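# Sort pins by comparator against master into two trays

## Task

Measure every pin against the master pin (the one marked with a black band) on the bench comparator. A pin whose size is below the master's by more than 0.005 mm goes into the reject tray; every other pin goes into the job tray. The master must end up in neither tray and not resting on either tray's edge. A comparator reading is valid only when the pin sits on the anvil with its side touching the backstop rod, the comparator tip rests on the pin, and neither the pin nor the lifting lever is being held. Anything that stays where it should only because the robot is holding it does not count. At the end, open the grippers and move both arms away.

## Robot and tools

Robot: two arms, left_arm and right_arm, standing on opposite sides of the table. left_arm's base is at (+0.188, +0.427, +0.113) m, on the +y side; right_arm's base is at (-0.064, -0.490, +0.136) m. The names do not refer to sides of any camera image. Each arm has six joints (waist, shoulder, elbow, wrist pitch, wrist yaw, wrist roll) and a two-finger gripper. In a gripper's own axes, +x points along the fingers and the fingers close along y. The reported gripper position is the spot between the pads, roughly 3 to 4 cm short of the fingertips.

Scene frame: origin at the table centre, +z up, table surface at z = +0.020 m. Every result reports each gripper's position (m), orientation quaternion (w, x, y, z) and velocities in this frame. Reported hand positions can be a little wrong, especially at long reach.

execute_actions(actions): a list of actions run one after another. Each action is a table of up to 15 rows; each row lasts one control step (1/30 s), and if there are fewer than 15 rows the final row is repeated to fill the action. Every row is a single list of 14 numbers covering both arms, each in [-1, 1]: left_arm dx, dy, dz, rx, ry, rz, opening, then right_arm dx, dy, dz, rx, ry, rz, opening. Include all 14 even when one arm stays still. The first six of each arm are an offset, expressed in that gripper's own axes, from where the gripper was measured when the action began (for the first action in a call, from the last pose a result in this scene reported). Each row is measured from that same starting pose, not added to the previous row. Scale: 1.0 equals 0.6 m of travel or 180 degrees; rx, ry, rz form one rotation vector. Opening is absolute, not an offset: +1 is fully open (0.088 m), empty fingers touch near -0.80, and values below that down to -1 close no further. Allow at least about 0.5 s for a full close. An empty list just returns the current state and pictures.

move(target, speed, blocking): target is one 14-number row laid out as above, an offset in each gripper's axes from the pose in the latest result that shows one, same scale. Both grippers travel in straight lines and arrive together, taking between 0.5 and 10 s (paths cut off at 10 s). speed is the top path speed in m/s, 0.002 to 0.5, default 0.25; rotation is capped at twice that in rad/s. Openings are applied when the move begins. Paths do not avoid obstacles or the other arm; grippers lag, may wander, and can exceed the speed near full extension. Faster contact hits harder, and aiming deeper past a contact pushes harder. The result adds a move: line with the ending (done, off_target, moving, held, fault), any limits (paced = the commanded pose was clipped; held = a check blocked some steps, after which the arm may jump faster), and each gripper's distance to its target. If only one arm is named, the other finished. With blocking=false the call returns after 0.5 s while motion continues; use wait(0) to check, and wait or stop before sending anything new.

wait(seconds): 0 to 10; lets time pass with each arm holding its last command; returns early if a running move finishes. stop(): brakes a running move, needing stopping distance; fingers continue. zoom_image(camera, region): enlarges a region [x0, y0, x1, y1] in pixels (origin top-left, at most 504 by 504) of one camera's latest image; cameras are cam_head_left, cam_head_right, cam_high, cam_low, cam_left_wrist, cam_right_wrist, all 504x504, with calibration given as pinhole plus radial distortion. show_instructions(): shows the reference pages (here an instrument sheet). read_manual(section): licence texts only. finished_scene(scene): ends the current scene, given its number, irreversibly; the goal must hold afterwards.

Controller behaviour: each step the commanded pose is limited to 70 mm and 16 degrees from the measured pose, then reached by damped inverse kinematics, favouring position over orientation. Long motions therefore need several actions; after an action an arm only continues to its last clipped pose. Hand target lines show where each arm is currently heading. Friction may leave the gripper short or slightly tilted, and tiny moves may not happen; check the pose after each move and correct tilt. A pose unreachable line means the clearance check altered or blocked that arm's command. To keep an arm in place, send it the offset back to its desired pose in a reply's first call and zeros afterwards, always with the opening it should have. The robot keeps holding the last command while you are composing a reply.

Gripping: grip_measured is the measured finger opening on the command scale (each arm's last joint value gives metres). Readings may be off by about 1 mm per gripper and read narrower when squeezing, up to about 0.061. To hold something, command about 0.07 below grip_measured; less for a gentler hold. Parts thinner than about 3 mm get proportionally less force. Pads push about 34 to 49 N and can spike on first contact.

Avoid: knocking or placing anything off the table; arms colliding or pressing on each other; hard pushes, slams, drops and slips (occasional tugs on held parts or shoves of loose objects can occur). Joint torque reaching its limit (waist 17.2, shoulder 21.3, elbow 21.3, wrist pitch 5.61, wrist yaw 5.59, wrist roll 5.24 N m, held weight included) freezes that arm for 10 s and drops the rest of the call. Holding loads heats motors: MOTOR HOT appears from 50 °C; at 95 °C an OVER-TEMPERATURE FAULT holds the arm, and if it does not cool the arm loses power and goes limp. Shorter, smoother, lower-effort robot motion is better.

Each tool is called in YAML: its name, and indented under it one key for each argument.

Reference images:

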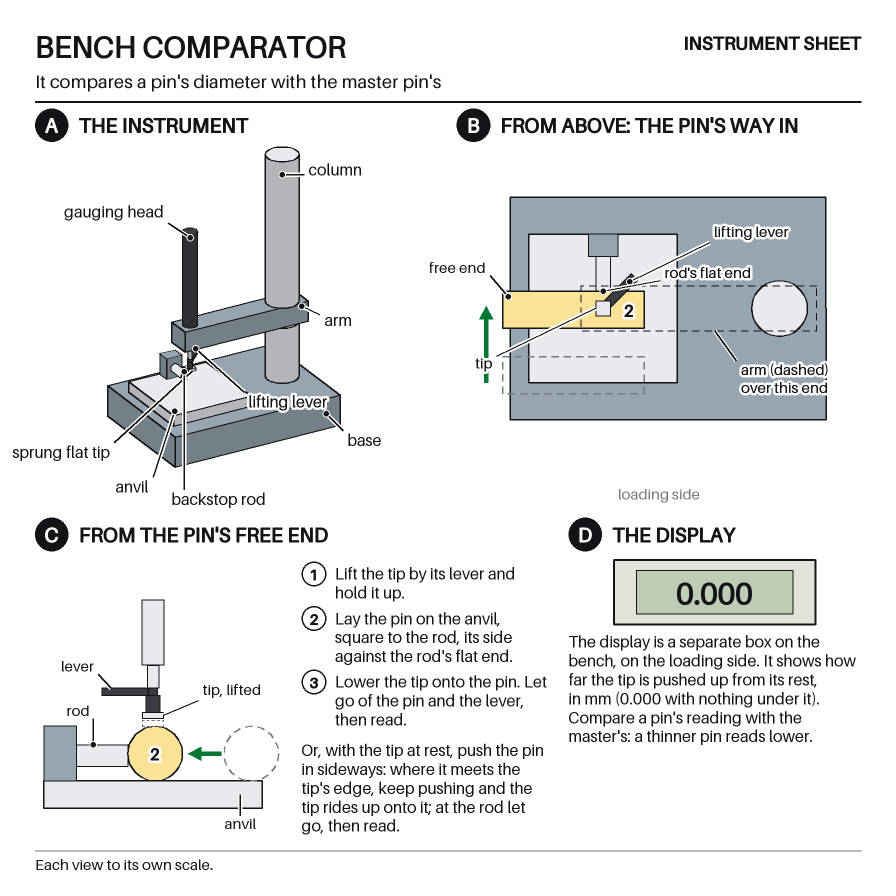

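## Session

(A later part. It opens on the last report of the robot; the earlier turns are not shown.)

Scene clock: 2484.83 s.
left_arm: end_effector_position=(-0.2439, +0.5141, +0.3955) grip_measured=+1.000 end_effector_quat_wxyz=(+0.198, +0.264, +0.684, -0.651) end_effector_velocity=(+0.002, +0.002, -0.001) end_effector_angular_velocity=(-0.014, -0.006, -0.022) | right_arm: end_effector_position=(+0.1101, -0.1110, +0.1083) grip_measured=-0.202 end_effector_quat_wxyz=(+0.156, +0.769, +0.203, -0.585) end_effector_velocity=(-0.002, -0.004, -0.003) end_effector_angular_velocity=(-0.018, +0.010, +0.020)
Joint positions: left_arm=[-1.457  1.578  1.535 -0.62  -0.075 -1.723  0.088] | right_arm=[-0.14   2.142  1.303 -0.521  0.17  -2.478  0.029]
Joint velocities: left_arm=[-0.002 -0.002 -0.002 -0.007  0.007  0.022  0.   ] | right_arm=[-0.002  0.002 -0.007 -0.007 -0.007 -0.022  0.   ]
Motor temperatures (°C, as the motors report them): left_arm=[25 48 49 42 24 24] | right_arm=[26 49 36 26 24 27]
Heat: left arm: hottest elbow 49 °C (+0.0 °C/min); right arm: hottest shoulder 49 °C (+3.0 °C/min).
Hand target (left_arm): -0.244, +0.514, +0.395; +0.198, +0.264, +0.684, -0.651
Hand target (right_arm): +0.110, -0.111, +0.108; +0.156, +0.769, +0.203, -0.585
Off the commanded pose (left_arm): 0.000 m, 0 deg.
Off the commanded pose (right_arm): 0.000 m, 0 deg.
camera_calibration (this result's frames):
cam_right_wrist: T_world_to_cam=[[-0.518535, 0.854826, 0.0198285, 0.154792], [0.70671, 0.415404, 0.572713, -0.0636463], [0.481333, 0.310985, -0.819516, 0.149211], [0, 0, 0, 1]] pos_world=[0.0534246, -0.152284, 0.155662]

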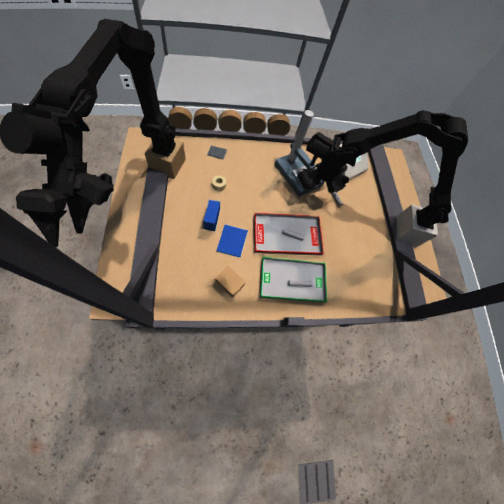

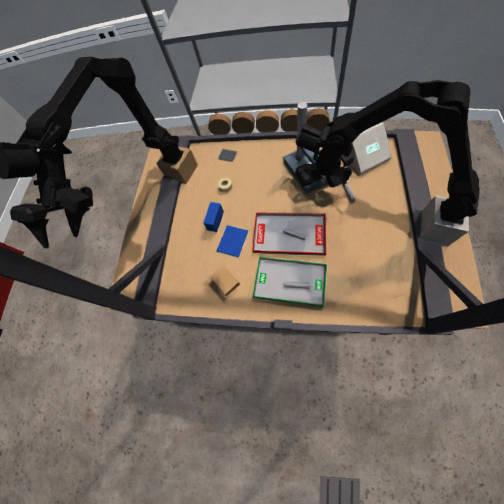

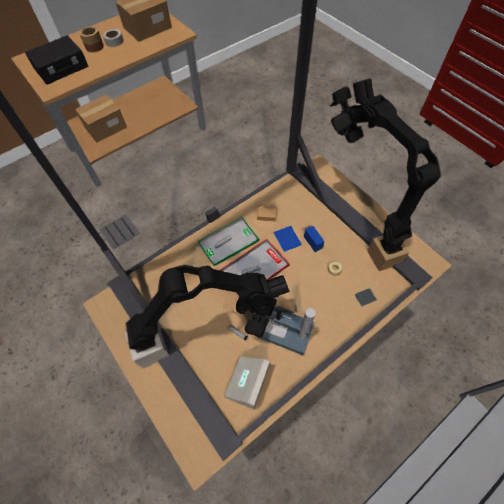

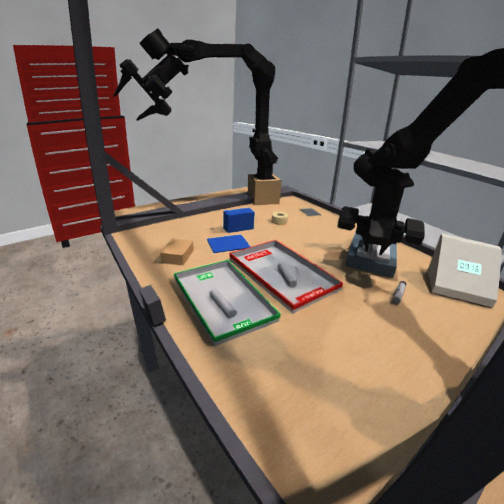

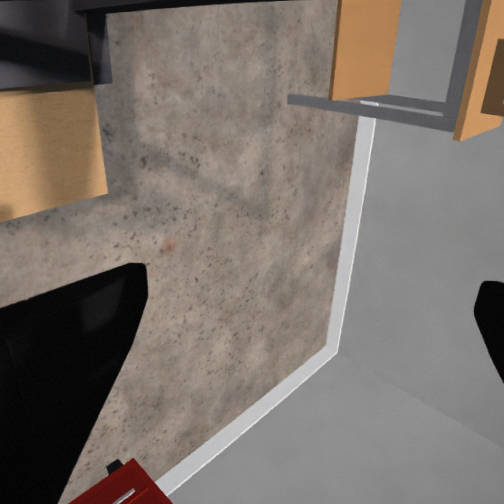

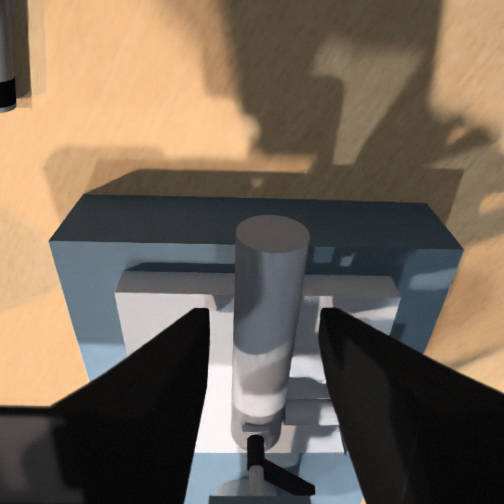

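execute_actions:
  actions:
    - [[0,0,0,0,0,0,1, 0,0,0,0,0,0,-0.45]]
    - [[0,0,0,0,0,0,1, 0,0,0,0,0,0,-0.8]]
    - [[0,0,0,0,0,0,1, 0,0,0,0,0,0,-0.8]]

Scene clock: 2528.67 s.
left_arm: end_effector_position=(-0.2439, +0.5141, +0.3955) grip_measured=+1.000 end_effector_quat_wxyz=(+0.198, +0.264, +0.684, -0.651) end_effector_velocity=(+0.001, -0.003, -0.001) end_effector_angular_velocity=(-0.012, -0.005, +0.004) | right_arm: end_effector_position=(+0.1101, -0.1113, +0.1083) grip_measured=-0.521 end_effector_quat_wxyz=(+0.157, +0.769, +0.203, -0.585) end_effector_velocity=(-0.002, -0.005, -0.001) end_effector_angular_velocity=(-0.023, +0.012, +0.020)
Joint positions: left_arm=[-1.457  1.578  1.535 -0.62  -0.075 -1.723  0.088] | right_arm=[-0.14   2.142  1.303 -0.523  0.171 -2.478  0.013]
Joint velocities: left_arm=[ 0.002 -0.002 -0.002 -0.007 -0.007  0.007  0.   ] | right_arm=[-0.002 -0.002 -0.002 -0.022 -0.007 -0.022 -0.   ]
Motor temperatures (°C, as the motors report them): left_arm=[25 49 49 42 24 24] | right_arm=[26 54 35 25 24 27]
Heat: left arm: hottest shoulder 49 °C (+0.0 °C/min); right arm: hottest shoulder 54 °C (+6.1 °C/min). Fold the right arm in close to its base before you think long.
Hand target (left_arm): -0.244, +0.514, +0.395; +0.198, +0.264, +0.684, -0.651
Hand target (right_arm): +0.110, -0.111, +0.108; +0.157, +0.769, +0.203, -0.585
Off the commanded pose (left_arm): 0.000 m, 0 deg.
Off the commanded pose (right_arm): 0.000 m, 0 deg.
MOTOR HOT: a motor of the right arm reached 50 °C. Now the hottest motor of the right arm, joint 2 (shoulder), reports 54 °C. The temperature limit of the motors' drives, at which the controller stops that arm, is 95 °C. To cool a motor, set the load down, stop pushing, or move to a pose that needs little force.
camera_calibration (this result's frames):
cam_right_wrist: T_world_to_cam=[[-0.518463, 0.854897, 0.0186035, 0.155168], [0.706861, 0.416239, 0.571921, -0.0632703], [0.48119, 0.30967, -0.820098, 0.149227], [0, 0, 0, 1]] pos_world=[0.0533661, -0.152528, 0.155679]

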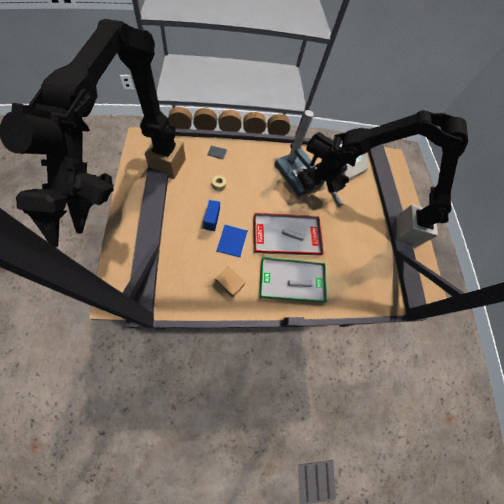

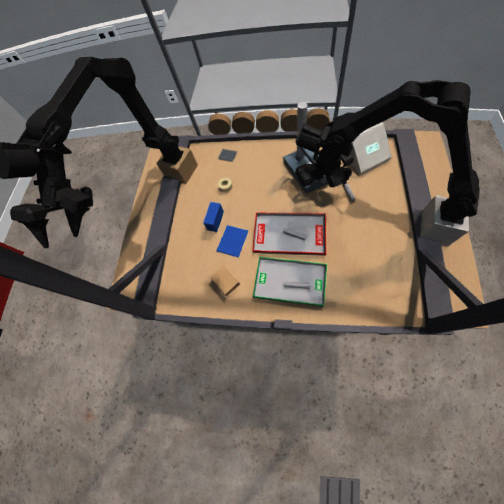

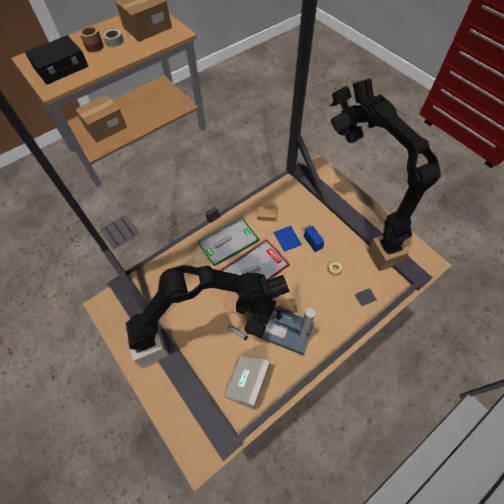

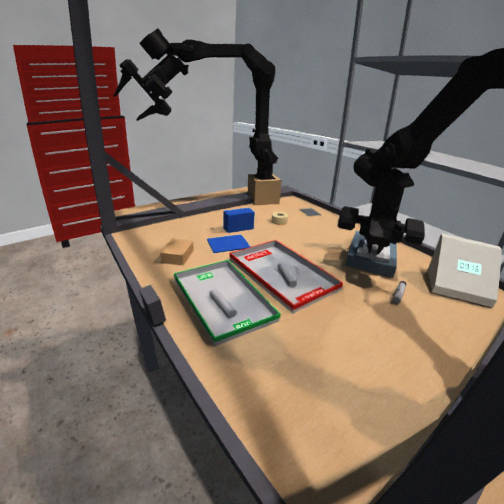

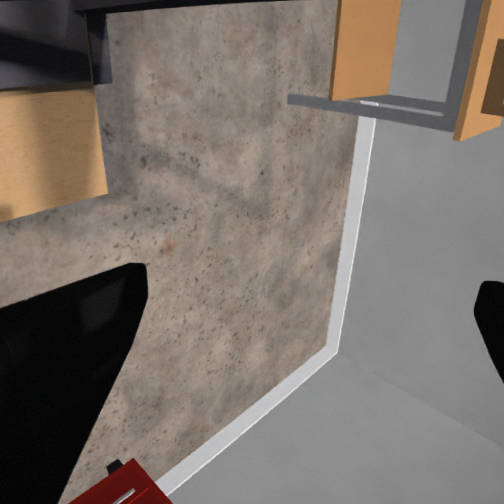

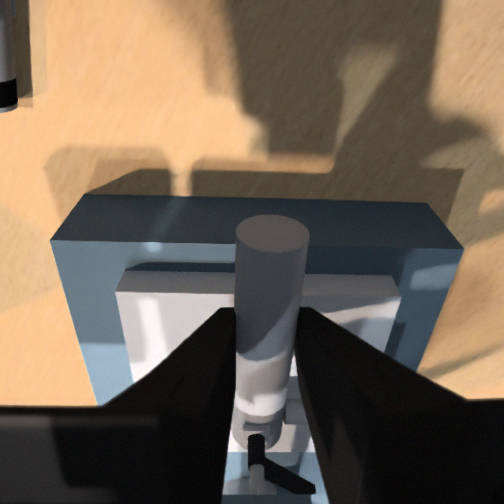

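Gripped. Slide out.

move:
  target: [0,0,0,0,0,0,1, -0.003,0.055,0,0,0,0,-0.8]
  speed: 0.04

move:
  target: [0,0,0,0,0,0,1, -0.05,0,0.05,0,0,0,-0.8]
  speed: 0.08

Scene clock: 2534.03 s.
left_arm: end_effector_position=(-0.2439, +0.5141, +0.3955) grip_measured=+1.000 end_effector_quat_wxyz=(+0.198, +0.264, +0.684, -0.651) end_effector_velocity=(+0.003, -0.003, -0.004) end_effector_angular_velocity=(-0.004, -0.021, +0.013) | right_arm: end_effector_position=(+0.1245, -0.1363, +0.1071) grip_measured=-0.521 end_effector_quat_wxyz=(+0.157, +0.768, +0.203, -0.587) end_effector_velocity=(+0.001, +0.003, +0.002) end_effector_angular_velocity=(+0.018, -0.006, +0.020)
Joint positions: left_arm=[-1.457  1.578  1.535 -0.62  -0.075 -1.723  0.088] | right_arm=[-0.202  2.09   1.211 -0.475  0.155 -2.54   0.013]
Joint velocities: left_arm=[ 0.002 -0.002 -0.002 -0.022 -0.007 -0.007  0.   ] | right_arm=[-0.002 -0.007 -0.007  0.022 -0.007 -0.022 -0.   ]
Motor temperatures (°C, as the motors report them): left_arm=[25 49 49 42 24 24] | right_arm=[26 55 34 25 24 27]
Heat: left arm: hottest shoulder 49 °C (+0.0 °C/min); right arm: hottest shoulder 55 °C (+7.1 °C/min). Fold the right arm in close to its base before you think long.
Hand target (left_arm): -0.244, +0.514, +0.395; +0.198, +0.264, +0.684, -0.651
Hand target (right_arm): +0.126, -0.140, +0.110; +0.157, +0.769, +0.203, -0.586
Off the commanded pose (left_arm): 0.000 m, 0 deg.
Off the commanded pose (right_arm): 0.005 m, 0 deg.
MOTOR HOT: still on. Now the hottest motor of the right arm, joint 2 (shoulder), reports 55 °C; a drive's own limit is 95 °C.
move: done
camera_calibration (this result's frames):
cam_right_wrist: T_world_to_cam=[[-0.51871, 0.854733, 0.0192735, 0.183977], [0.708544, 0.417158, 0.569162, -0.0621732], [0.478441, 0.308886, -0.822, 0.14954], [0, 0, 0, 1]] pos_world=[0.0679375, -0.177506, 0.154762]

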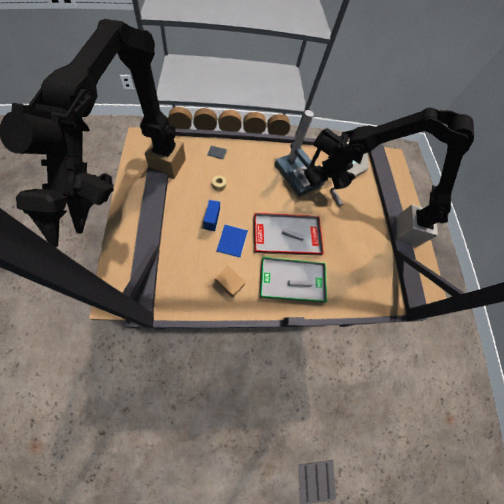

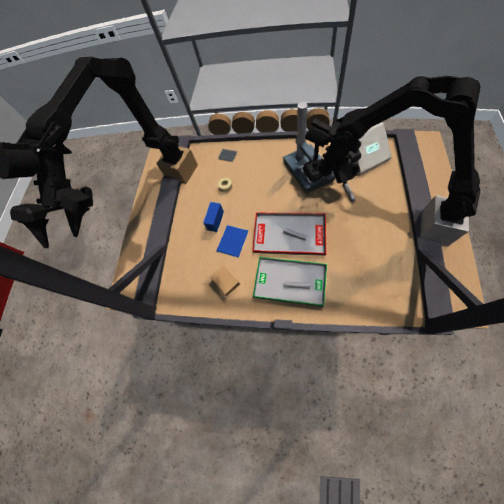

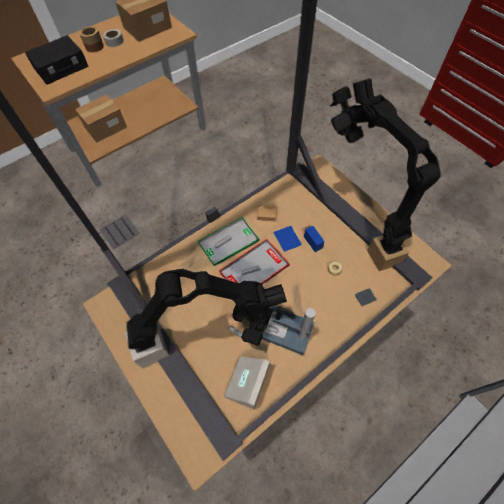

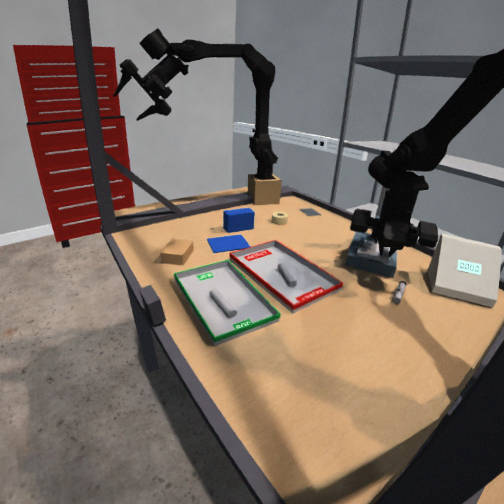

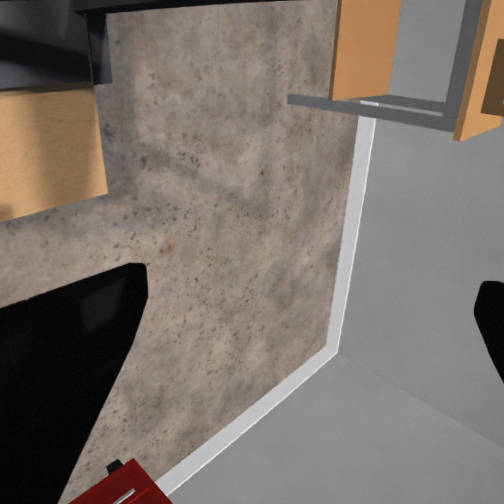

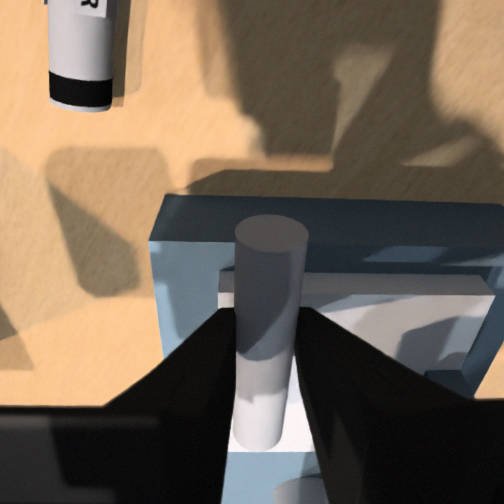

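Scene clock: 2534.97 s.
left_arm: end_effector_position=(-0.2439, +0.5141, +0.3955) grip_measured=+1.000 end_effector_quat_wxyz=(+0.198, +0.264, +0.684, -0.651) end_effector_velocity=(+0.002, -0.003, +0.001) end_effector_angular_velocity=(+0.001, -0.002, +0.013) | right_arm: end_effector_position=(+0.0935, -0.1551, +0.1208) grip_measured=-0.521 end_effector_quat_wxyz=(+0.163, +0.764, +0.200, -0.591) end_effector_velocity=(-0.006, -0.009, -0.004) end_effector_angular_velocity=(-0.033, +0.019, +0.011)
Joint positions: left_arm=[-1.457  1.578  1.535 -0.62  -0.075 -1.723  0.088] | right_arm=[-0.143  1.979  1.107 -0.509  0.165 -2.485  0.013]
Joint velocities: left_arm=[ 0.002 -0.007 -0.002 -0.007 -0.007 -0.007  0.   ] | right_arm=[ 0.002 -0.002 -0.017 -0.022 -0.007 -0.007 -0.   ]
Motor temperatures (°C, as the motors report them): left_arm=[25 49 49 42 24 24] | right_arm=[26 55 34 25 24 27]
Heat: left arm: hottest shoulder 49 °C (+0.0 °C/min); right arm: hottest shoulder 55 °C (+7.0 °C/min). Fold the right arm in close to its base before you think long.
Hand target (left_arm): -0.244, +0.514, +0.395; +0.198, +0.264, +0.684, -0.651
Hand target (right_arm): +0.093, -0.155, +0.128; +0.157, +0.768, +0.203, -0.587
Off the commanded pose (left_arm): 0.000 m, 0 deg.
Off the commanded pose (right_arm): 0.007 m, 1 deg.
MOTOR HOT: still on. Now the hottest motor of the right arm, joint 2 (shoulder), reports 55 °C; a drive's own limit is 95 °C.
move: done
camera_calibration (this result's frames):
cam_right_wrist: T_world_to_cam=[[-0.521373, 0.853271, 0.00993508, 0.184872], [0.71179, 0.428444, 0.556588, -0.0371838], [0.470664, 0.297262, -0.830729, 0.181417], [0, 0, 0, 1]] pos_world=[0.0374679, -0.195743, 0.169568]

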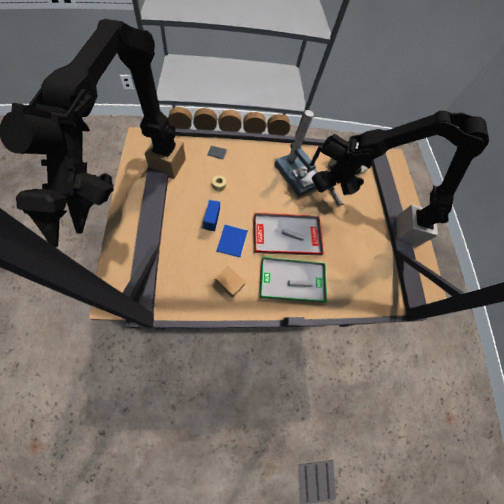

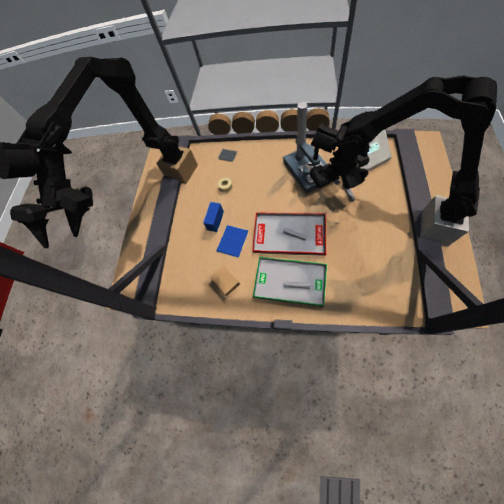

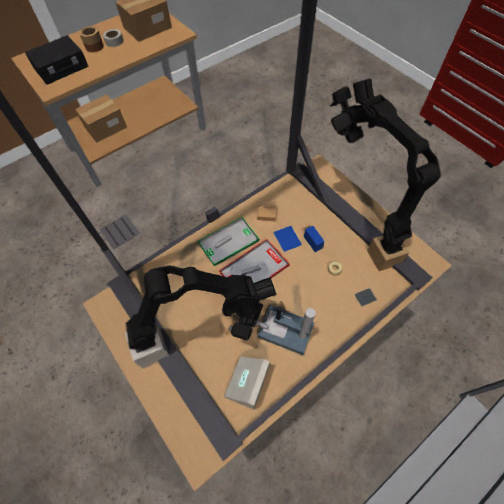

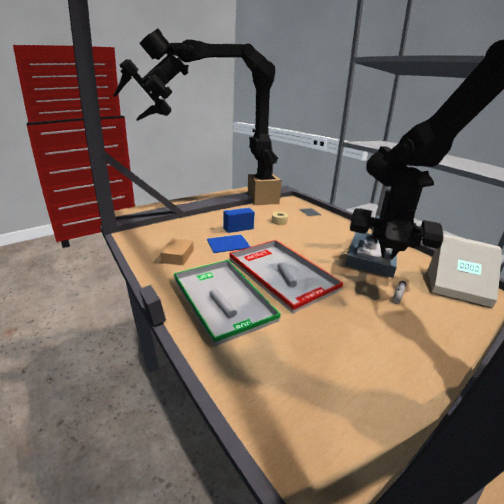

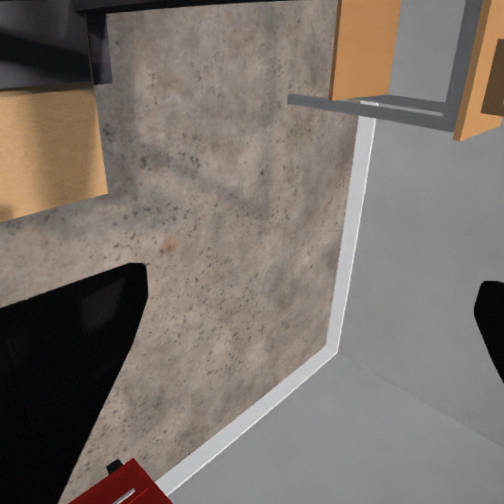

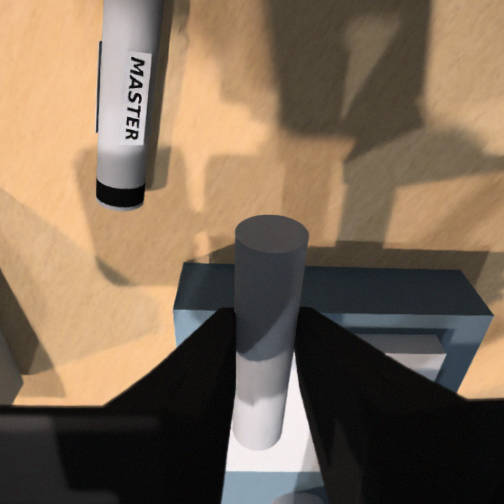

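move:
  target: [0,0,0,0,0,0,1, -0.104,-0.424,0.3555,-0.3227,0.008,-0.0825,-0.8]
  speed: 0.14

Scene clock: 2566.07 s.
left_arm: end_effector_position=(-0.2439, +0.5141, +0.3955) grip_measured=+1.000 end_effector_quat_wxyz=(+0.198, +0.264, +0.684, -0.651) end_effector_velocity=(+0.001, -0.000, -0.003) end_effector_angular_velocity=(+0.010, -0.013, +0.017) | right_arm: end_effector_position=(-0.2227, -0.0487, +0.1265) grip_measured=-0.521 end_effector_quat_wxyz=(+0.435, +0.569, +0.552, -0.426) end_effector_velocity=(+0.001, -0.001, -0.001) end_effector_angular_velocity=(-0.019, -0.009, +0.035)
Joint positions: left_arm=[-1.457  1.578  1.535 -0.62  -0.075 -1.723  0.088] | right_arm=[ 0.615  2.264  1.594 -0.668  0.121 -2.764  0.013]
Joint velocities: left_arm=[-0.002  0.002 -0.002 -0.007 -0.007 -0.022  0.   ] | right_arm=[-0.002  0.007  0.012 -0.022 -0.007 -0.037 -0.   ]
Motor temperatures (°C, as the motors report them): left_arm=[25 49 49 42 24 24] | right_arm=[26 59 34 25 24 27]
Heat: left arm: hottest shoulder 49 °C (+0.0 °C/min); right arm: hottest shoulder 59 °C (+7.1 °C/min). Fold the right arm in close to its base before you think long.
Hand target (left_arm): -0.244, +0.514, +0.395; +0.198, +0.264, +0.684, -0.651
Hand target (right_arm): -0.225, -0.046, +0.126; +0.436, +0.567, +0.555, -0.424
Off the commanded pose (left_arm): 0.000 m, 0 deg.
Off the commanded pose (right_arm): 0.005 m, 1 deg.
MOTOR HOT: still on. Now the hottest motor of the right arm, joint 2 (shoulder), reports 59 °C; a drive's own limit is 95 °C.
move: done
camera_calibration (this result's frames):
cam_right_wrist: T_world_to_cam=[[-0.999883, -0.0151945, -0.0015508, -0.2183], [-0.0134118, 0.824895, 0.565127, -0.00412173], [-0.00730756, 0.565082, -0.825002, 0.209166], [0, 0, 0, 1]] pos_world=[-0.216801, -0.118113, 0.174554]

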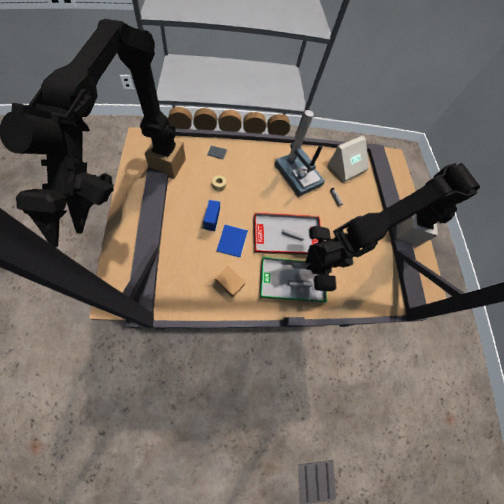

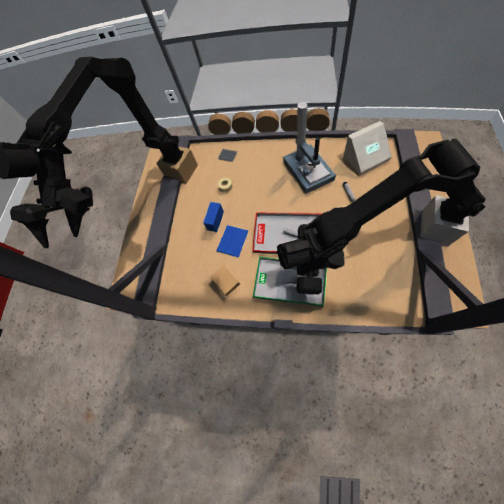

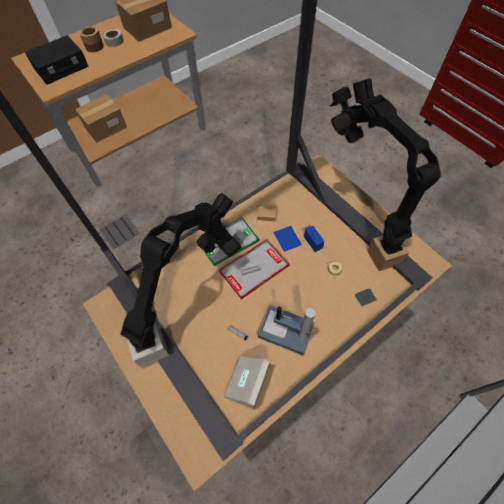

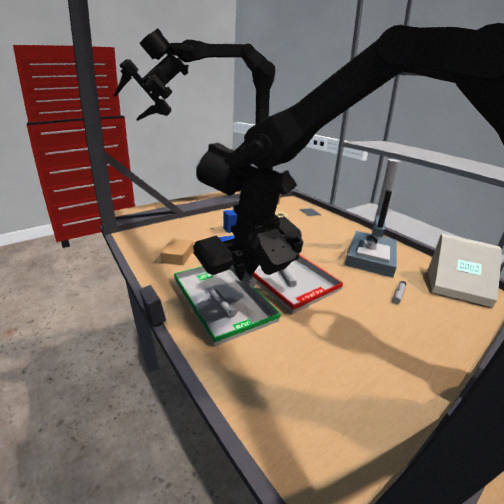

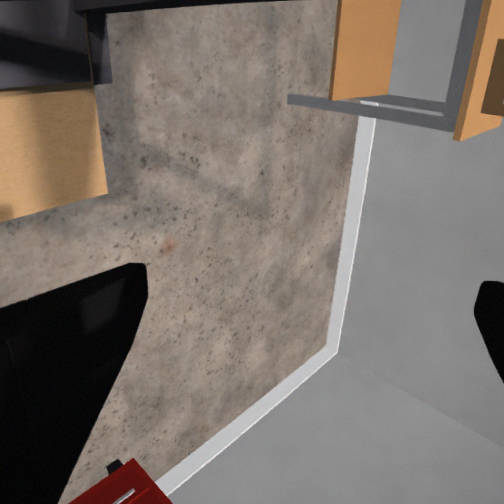

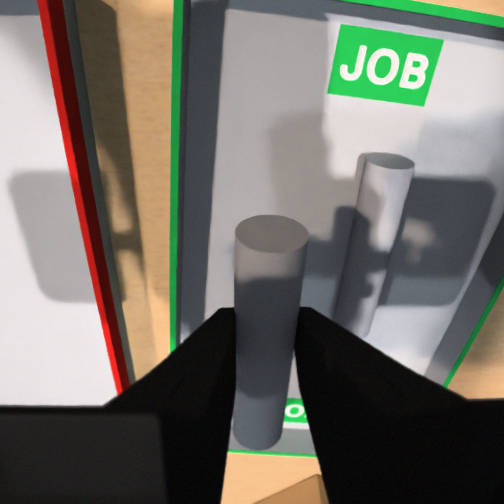

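move:
  target: [0,0,0,0,0,0,1, 0.0945,-0.009,0.020,0,0,0,-0.8]
  speed: 0.06

Scene clock: 2584.03 s.
left_arm: end_effector_position=(-0.2439, +0.5141, +0.3955) grip_measured=+1.000 end_effector_quat_wxyz=(+0.198, +0.264, +0.684, -0.651) end_effector_velocity=(-0.001, +0.002, -0.001) end_effector_angular_velocity=(+0.011, +0.001, -0.004) | right_arm: end_effector_position=(-0.2267, -0.0427, +0.0752) grip_measured=-0.521 end_effector_quat_wxyz=(+0.431, +0.570, +0.557, -0.424) end_effector_velocity=(+0.003, -0.001, +0.000) end_effector_angular_velocity=(-0.004, -0.011, +0.003)
Joint positions: left_arm=[-1.457  1.578  1.535 -0.62  -0.075 -1.723  0.088] | right_arm=[ 0.618  2.377  1.564 -0.512  0.121 -2.765  0.013]
Joint velocities: left_arm=[-0.002  0.002 -0.002  0.007  0.007 -0.007  0.   ] | right_arm=[-0.002 -0.002 -0.002 -0.007  0.007 -0.007 -0.   ]
Motor temperatures (°C, as the motors report them): left_arm=[25 49 49 43 24 24] | right_arm=[26 58 36 25 24 27]
Heat: left arm: hottest shoulder 49 °C (+0.0 °C/min); right arm: hottest shoulder 58 °C (+4.1 °C/min). Fold the right arm in close to its base before you think long.
Hand target (left_arm): -0.244, +0.514, +0.395; +0.198, +0.264, +0.684, -0.651
Hand target (right_arm): -0.227, -0.046, +0.069; +0.435, +0.569, +0.552, -0.426
Off the commanded pose (left_arm): 0.000 m, 0 deg.
Off the commanded pose (right_arm): 0.007 m, 1 deg.
MOTOR HOT: still on. Now the hottest motor of the right arm, joint 2 (shoulder), reports 58 °C; a drive's own limit is 95 °C.
move: done
camera_calibration (this result's frames):
cam_right_wrist: T_world_to_cam=[[-0.999823, -0.0186204, 0.00274011, -0.222744], [-0.0136674, 0.818406, 0.574477, 0.0187838], [-0.0129395, 0.574338, -0.818516, 0.162041], [0, 0, 0, 1]] pos_world=[-0.220351, -0.112587, 0.122453]

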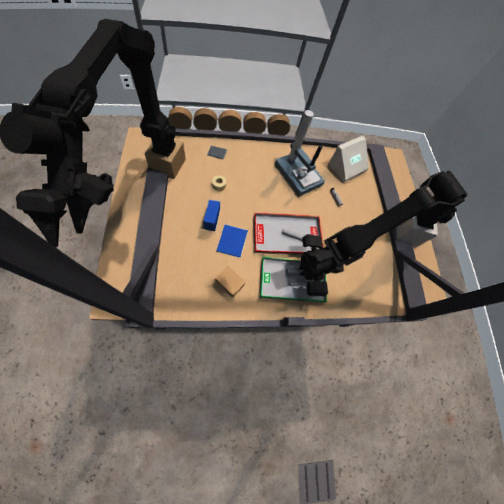

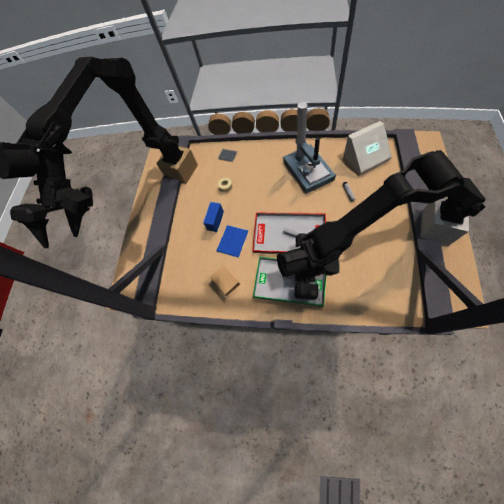

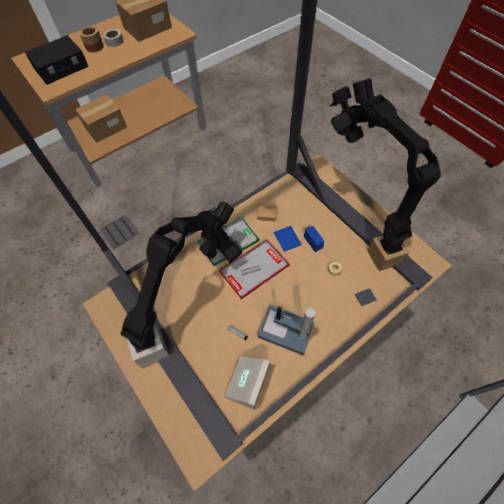

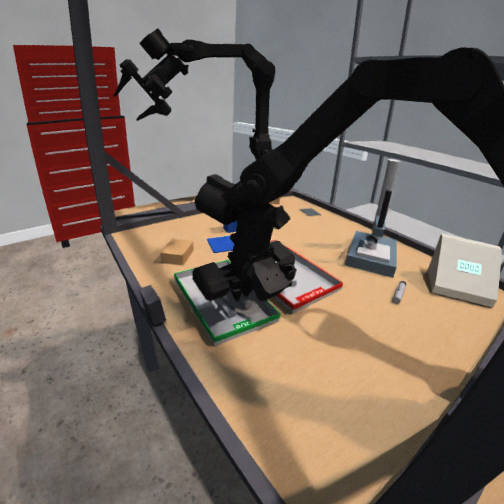

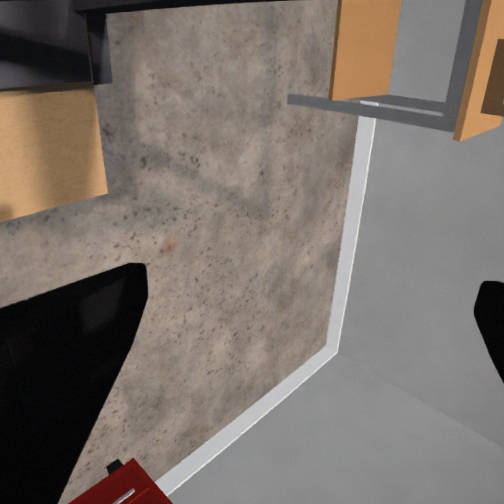

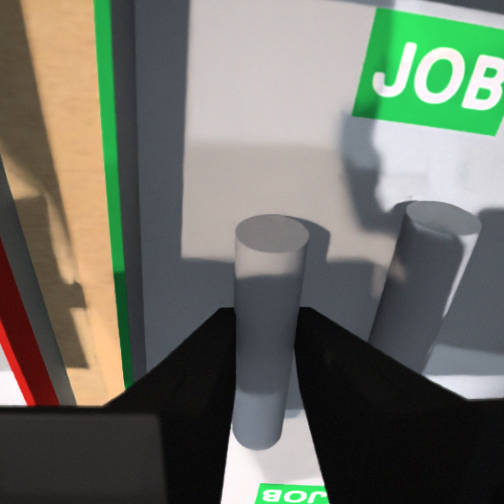

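move:
  target: [0,0,0,0,0,0,1, 0.016,0,0.004,0,-0.003,0,-0.8]
  speed: 0.03

Scene clock: 2589.80 s.
left_arm: end_effector_position=(-0.2439, +0.5141, +0.3955) grip_measured=+1.000 end_effector_quat_wxyz=(+0.198, +0.264, +0.684, -0.651) end_effector_velocity=(+0.002, +0.002, -0.001) end_effector_angular_velocity=(+0.008, -0.009, -0.004) | right_arm: end_effector_position=(-0.2270, -0.0424, +0.0734) grip_measured=-0.521 end_effector_quat_wxyz=(+0.431, +0.569, +0.557, -0.424) end_effector_velocity=(+0.004, -0.004, -0.001) end_effector_angular_velocity=(-0.018, -0.013, -0.011)
Joint positions: left_arm=[-1.457  1.578  1.535 -0.62  -0.075 -1.723  0.088] | right_arm=[ 0.618  2.381  1.564 -0.507  0.12  -2.765  0.013]
Joint velocities: left_arm=[-0.002 -0.002 -0.002 -0.007  0.007 -0.007  0.   ] | right_arm=[-0.002 -0.002 -0.002 -0.022  0.007  0.007 -0.   ]
Motor temperatures (°C, as the motors report them): left_arm=[25 49 49 43 24 24] | right_arm=[26 58 36 25 24 27]
Heat: left arm: hottest shoulder 49 °C (+0.0 °C/min); right arm: hottest shoulder 58 °C (+3.0 °C/min). Fold the right arm in close to its base before you think long.
Hand target (left_arm): -0.244, +0.514, +0.395; +0.198, +0.264, +0.684, -0.651
Hand target (right_arm): -0.227, -0.043, +0.065; +0.434, +0.567, +0.555, -0.427
Off the commanded pose (left_arm): 0.000 m, 0 deg.
Off the commanded pose (right_arm): 0.008 m, 1 deg.
MOTOR HOT: still on. Now the hottest motor of the right arm, joint 2 (shoulder), reports 58 °C; a drive's own limit is 95 °C.
move: done
camera_calibration (this result's frames):
cam_right_wrist: T_world_to_cam=[[-0.999813, -0.0188997, 0.00405019, -0.223138], [-0.0131391, 0.818237, 0.574731, 0.0196915], [-0.0141763, 0.57457, -0.818332, 0.1601], [0, 0, 0, 1]] pos_world=[-0.220568, -0.112318, 0.120601]

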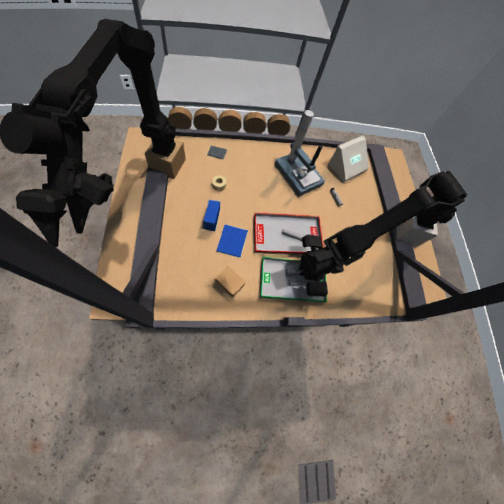

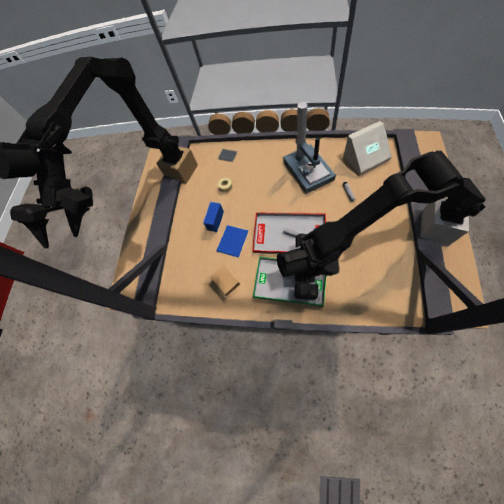

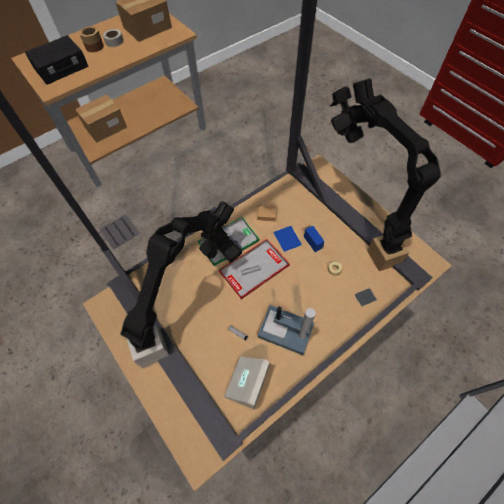

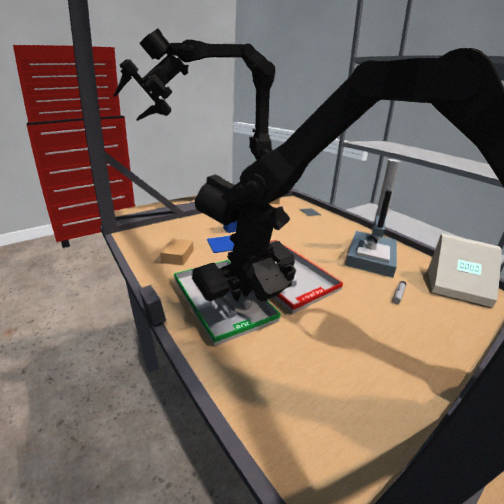

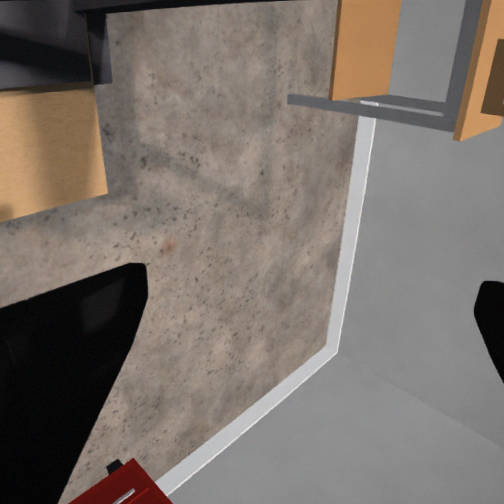

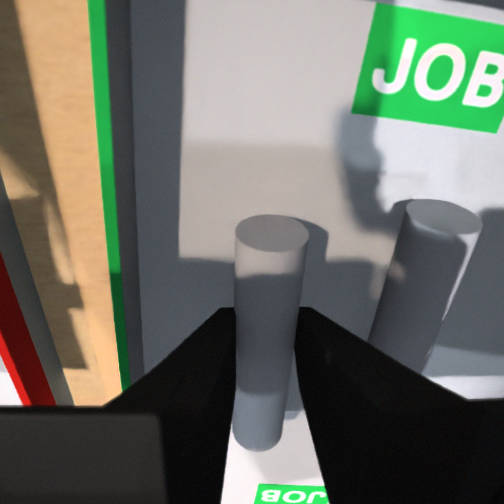

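move:
  target: [0,0,0,0,0,0,1, 0.016,0,0.010,0,-0.006,0,-0.8]
  speed: 0.03

Scene clock: 2594.57 s.
left_arm: end_effector_position=(-0.2439, +0.5141, +0.3955) grip_measured=+1.000 end_effector_quat_wxyz=(+0.198, +0.264, +0.684, -0.651) end_effector_velocity=(+0.002, -0.001, +0.001) end_effector_angular_velocity=(+0.012, -0.004, +0.017) | right_arm: end_effector_position=(-0.2270, -0.0424, +0.0732) grip_measured=-0.521 end_effector_quat_wxyz=(+0.431, +0.569, +0.557, -0.424) end_effector_velocity=(+0.004, -0.004, -0.001) end_effector_angular_velocity=(-0.018, -0.021, +0.017)
Joint positions: left_arm=[-1.457  1.578  1.535 -0.62  -0.075 -1.723  0.088] | right_arm=[ 0.618  2.382  1.564 -0.507  0.12  -2.765  0.013]
Joint velocities: left_arm=[-0.002 -0.007 -0.002 -0.007 -0.007 -0.022  0.   ] | right_arm=[-0.002 -0.002 -0.002 -0.022  0.007 -0.022 -0.   ]
Motor temperatures (°C, as the motors report them): left_arm=[25 49 49 43 24 24] | right_arm=[26 58 35 26 24 27]
Heat: left arm: hottest shoulder 49 °C (+0.0 °C/min); right arm: hottest shoulder 58 °C (+3.0 °C/min). Fold the right arm in close to its base before you think long.
Hand target (left_arm): -0.244, +0.514, +0.395; +0.198, +0.264, +0.684, -0.651
Hand target (right_arm): -0.227, -0.046, +0.063; +0.436, +0.565, +0.553, -0.429
Off the commanded pose (left_arm): 0.000 m, 0 deg.
Off the commanded pose (right_arm): 0.011 m, 1 deg.
MOTOR HOT: still on. Now the hottest motor of the right arm, joint 2 (shoulder), reports 58 °C; a drive's own limit is 95 °C.
move: off_target (right_arm)
camera_calibration (this result's frames):
cam_right_wrist: T_world_to_cam=[[-0.999813, -0.0188997, 0.00405019, -0.223143], [-0.0131391, 0.818237, 0.574731, 0.0197669], [-0.0141763, 0.57457, -0.818332, 0.159965], [0, 0, 0, 1]] pos_world=[-0.220574, -0.112303, 0.120448]

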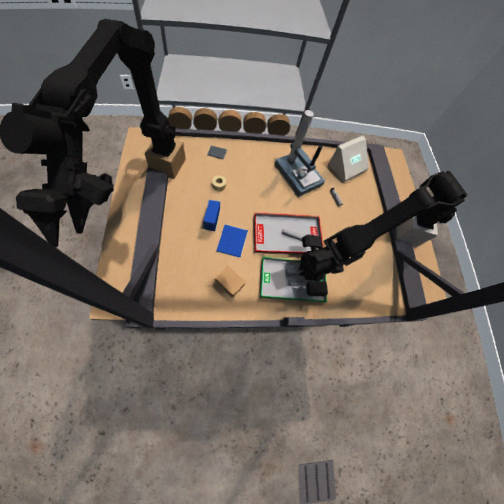

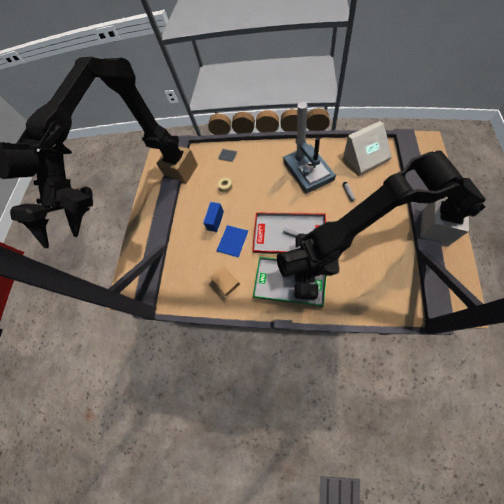

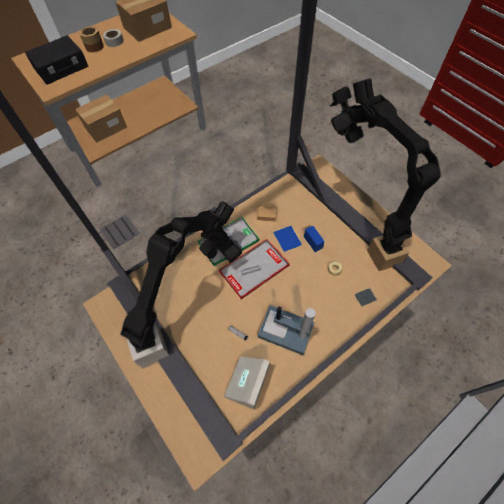

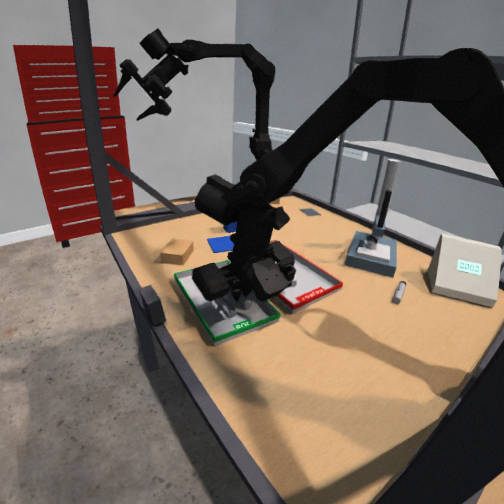

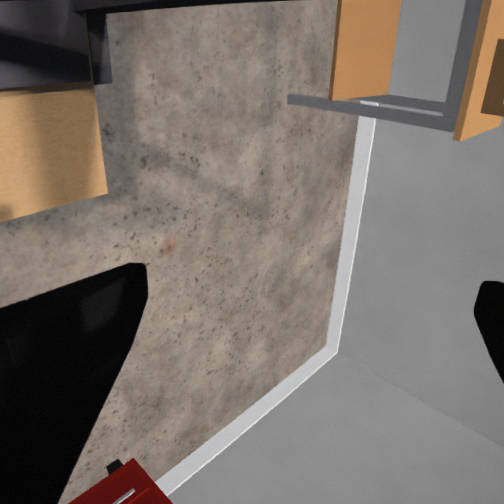

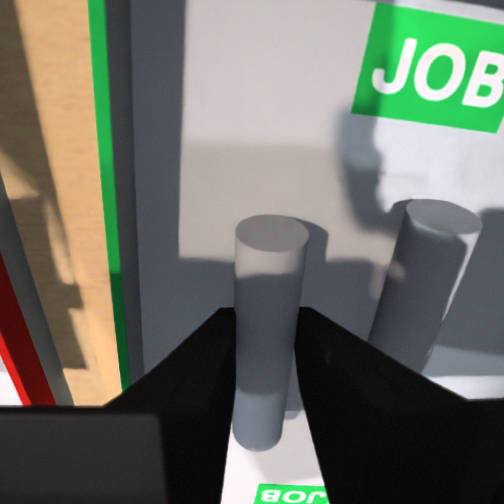

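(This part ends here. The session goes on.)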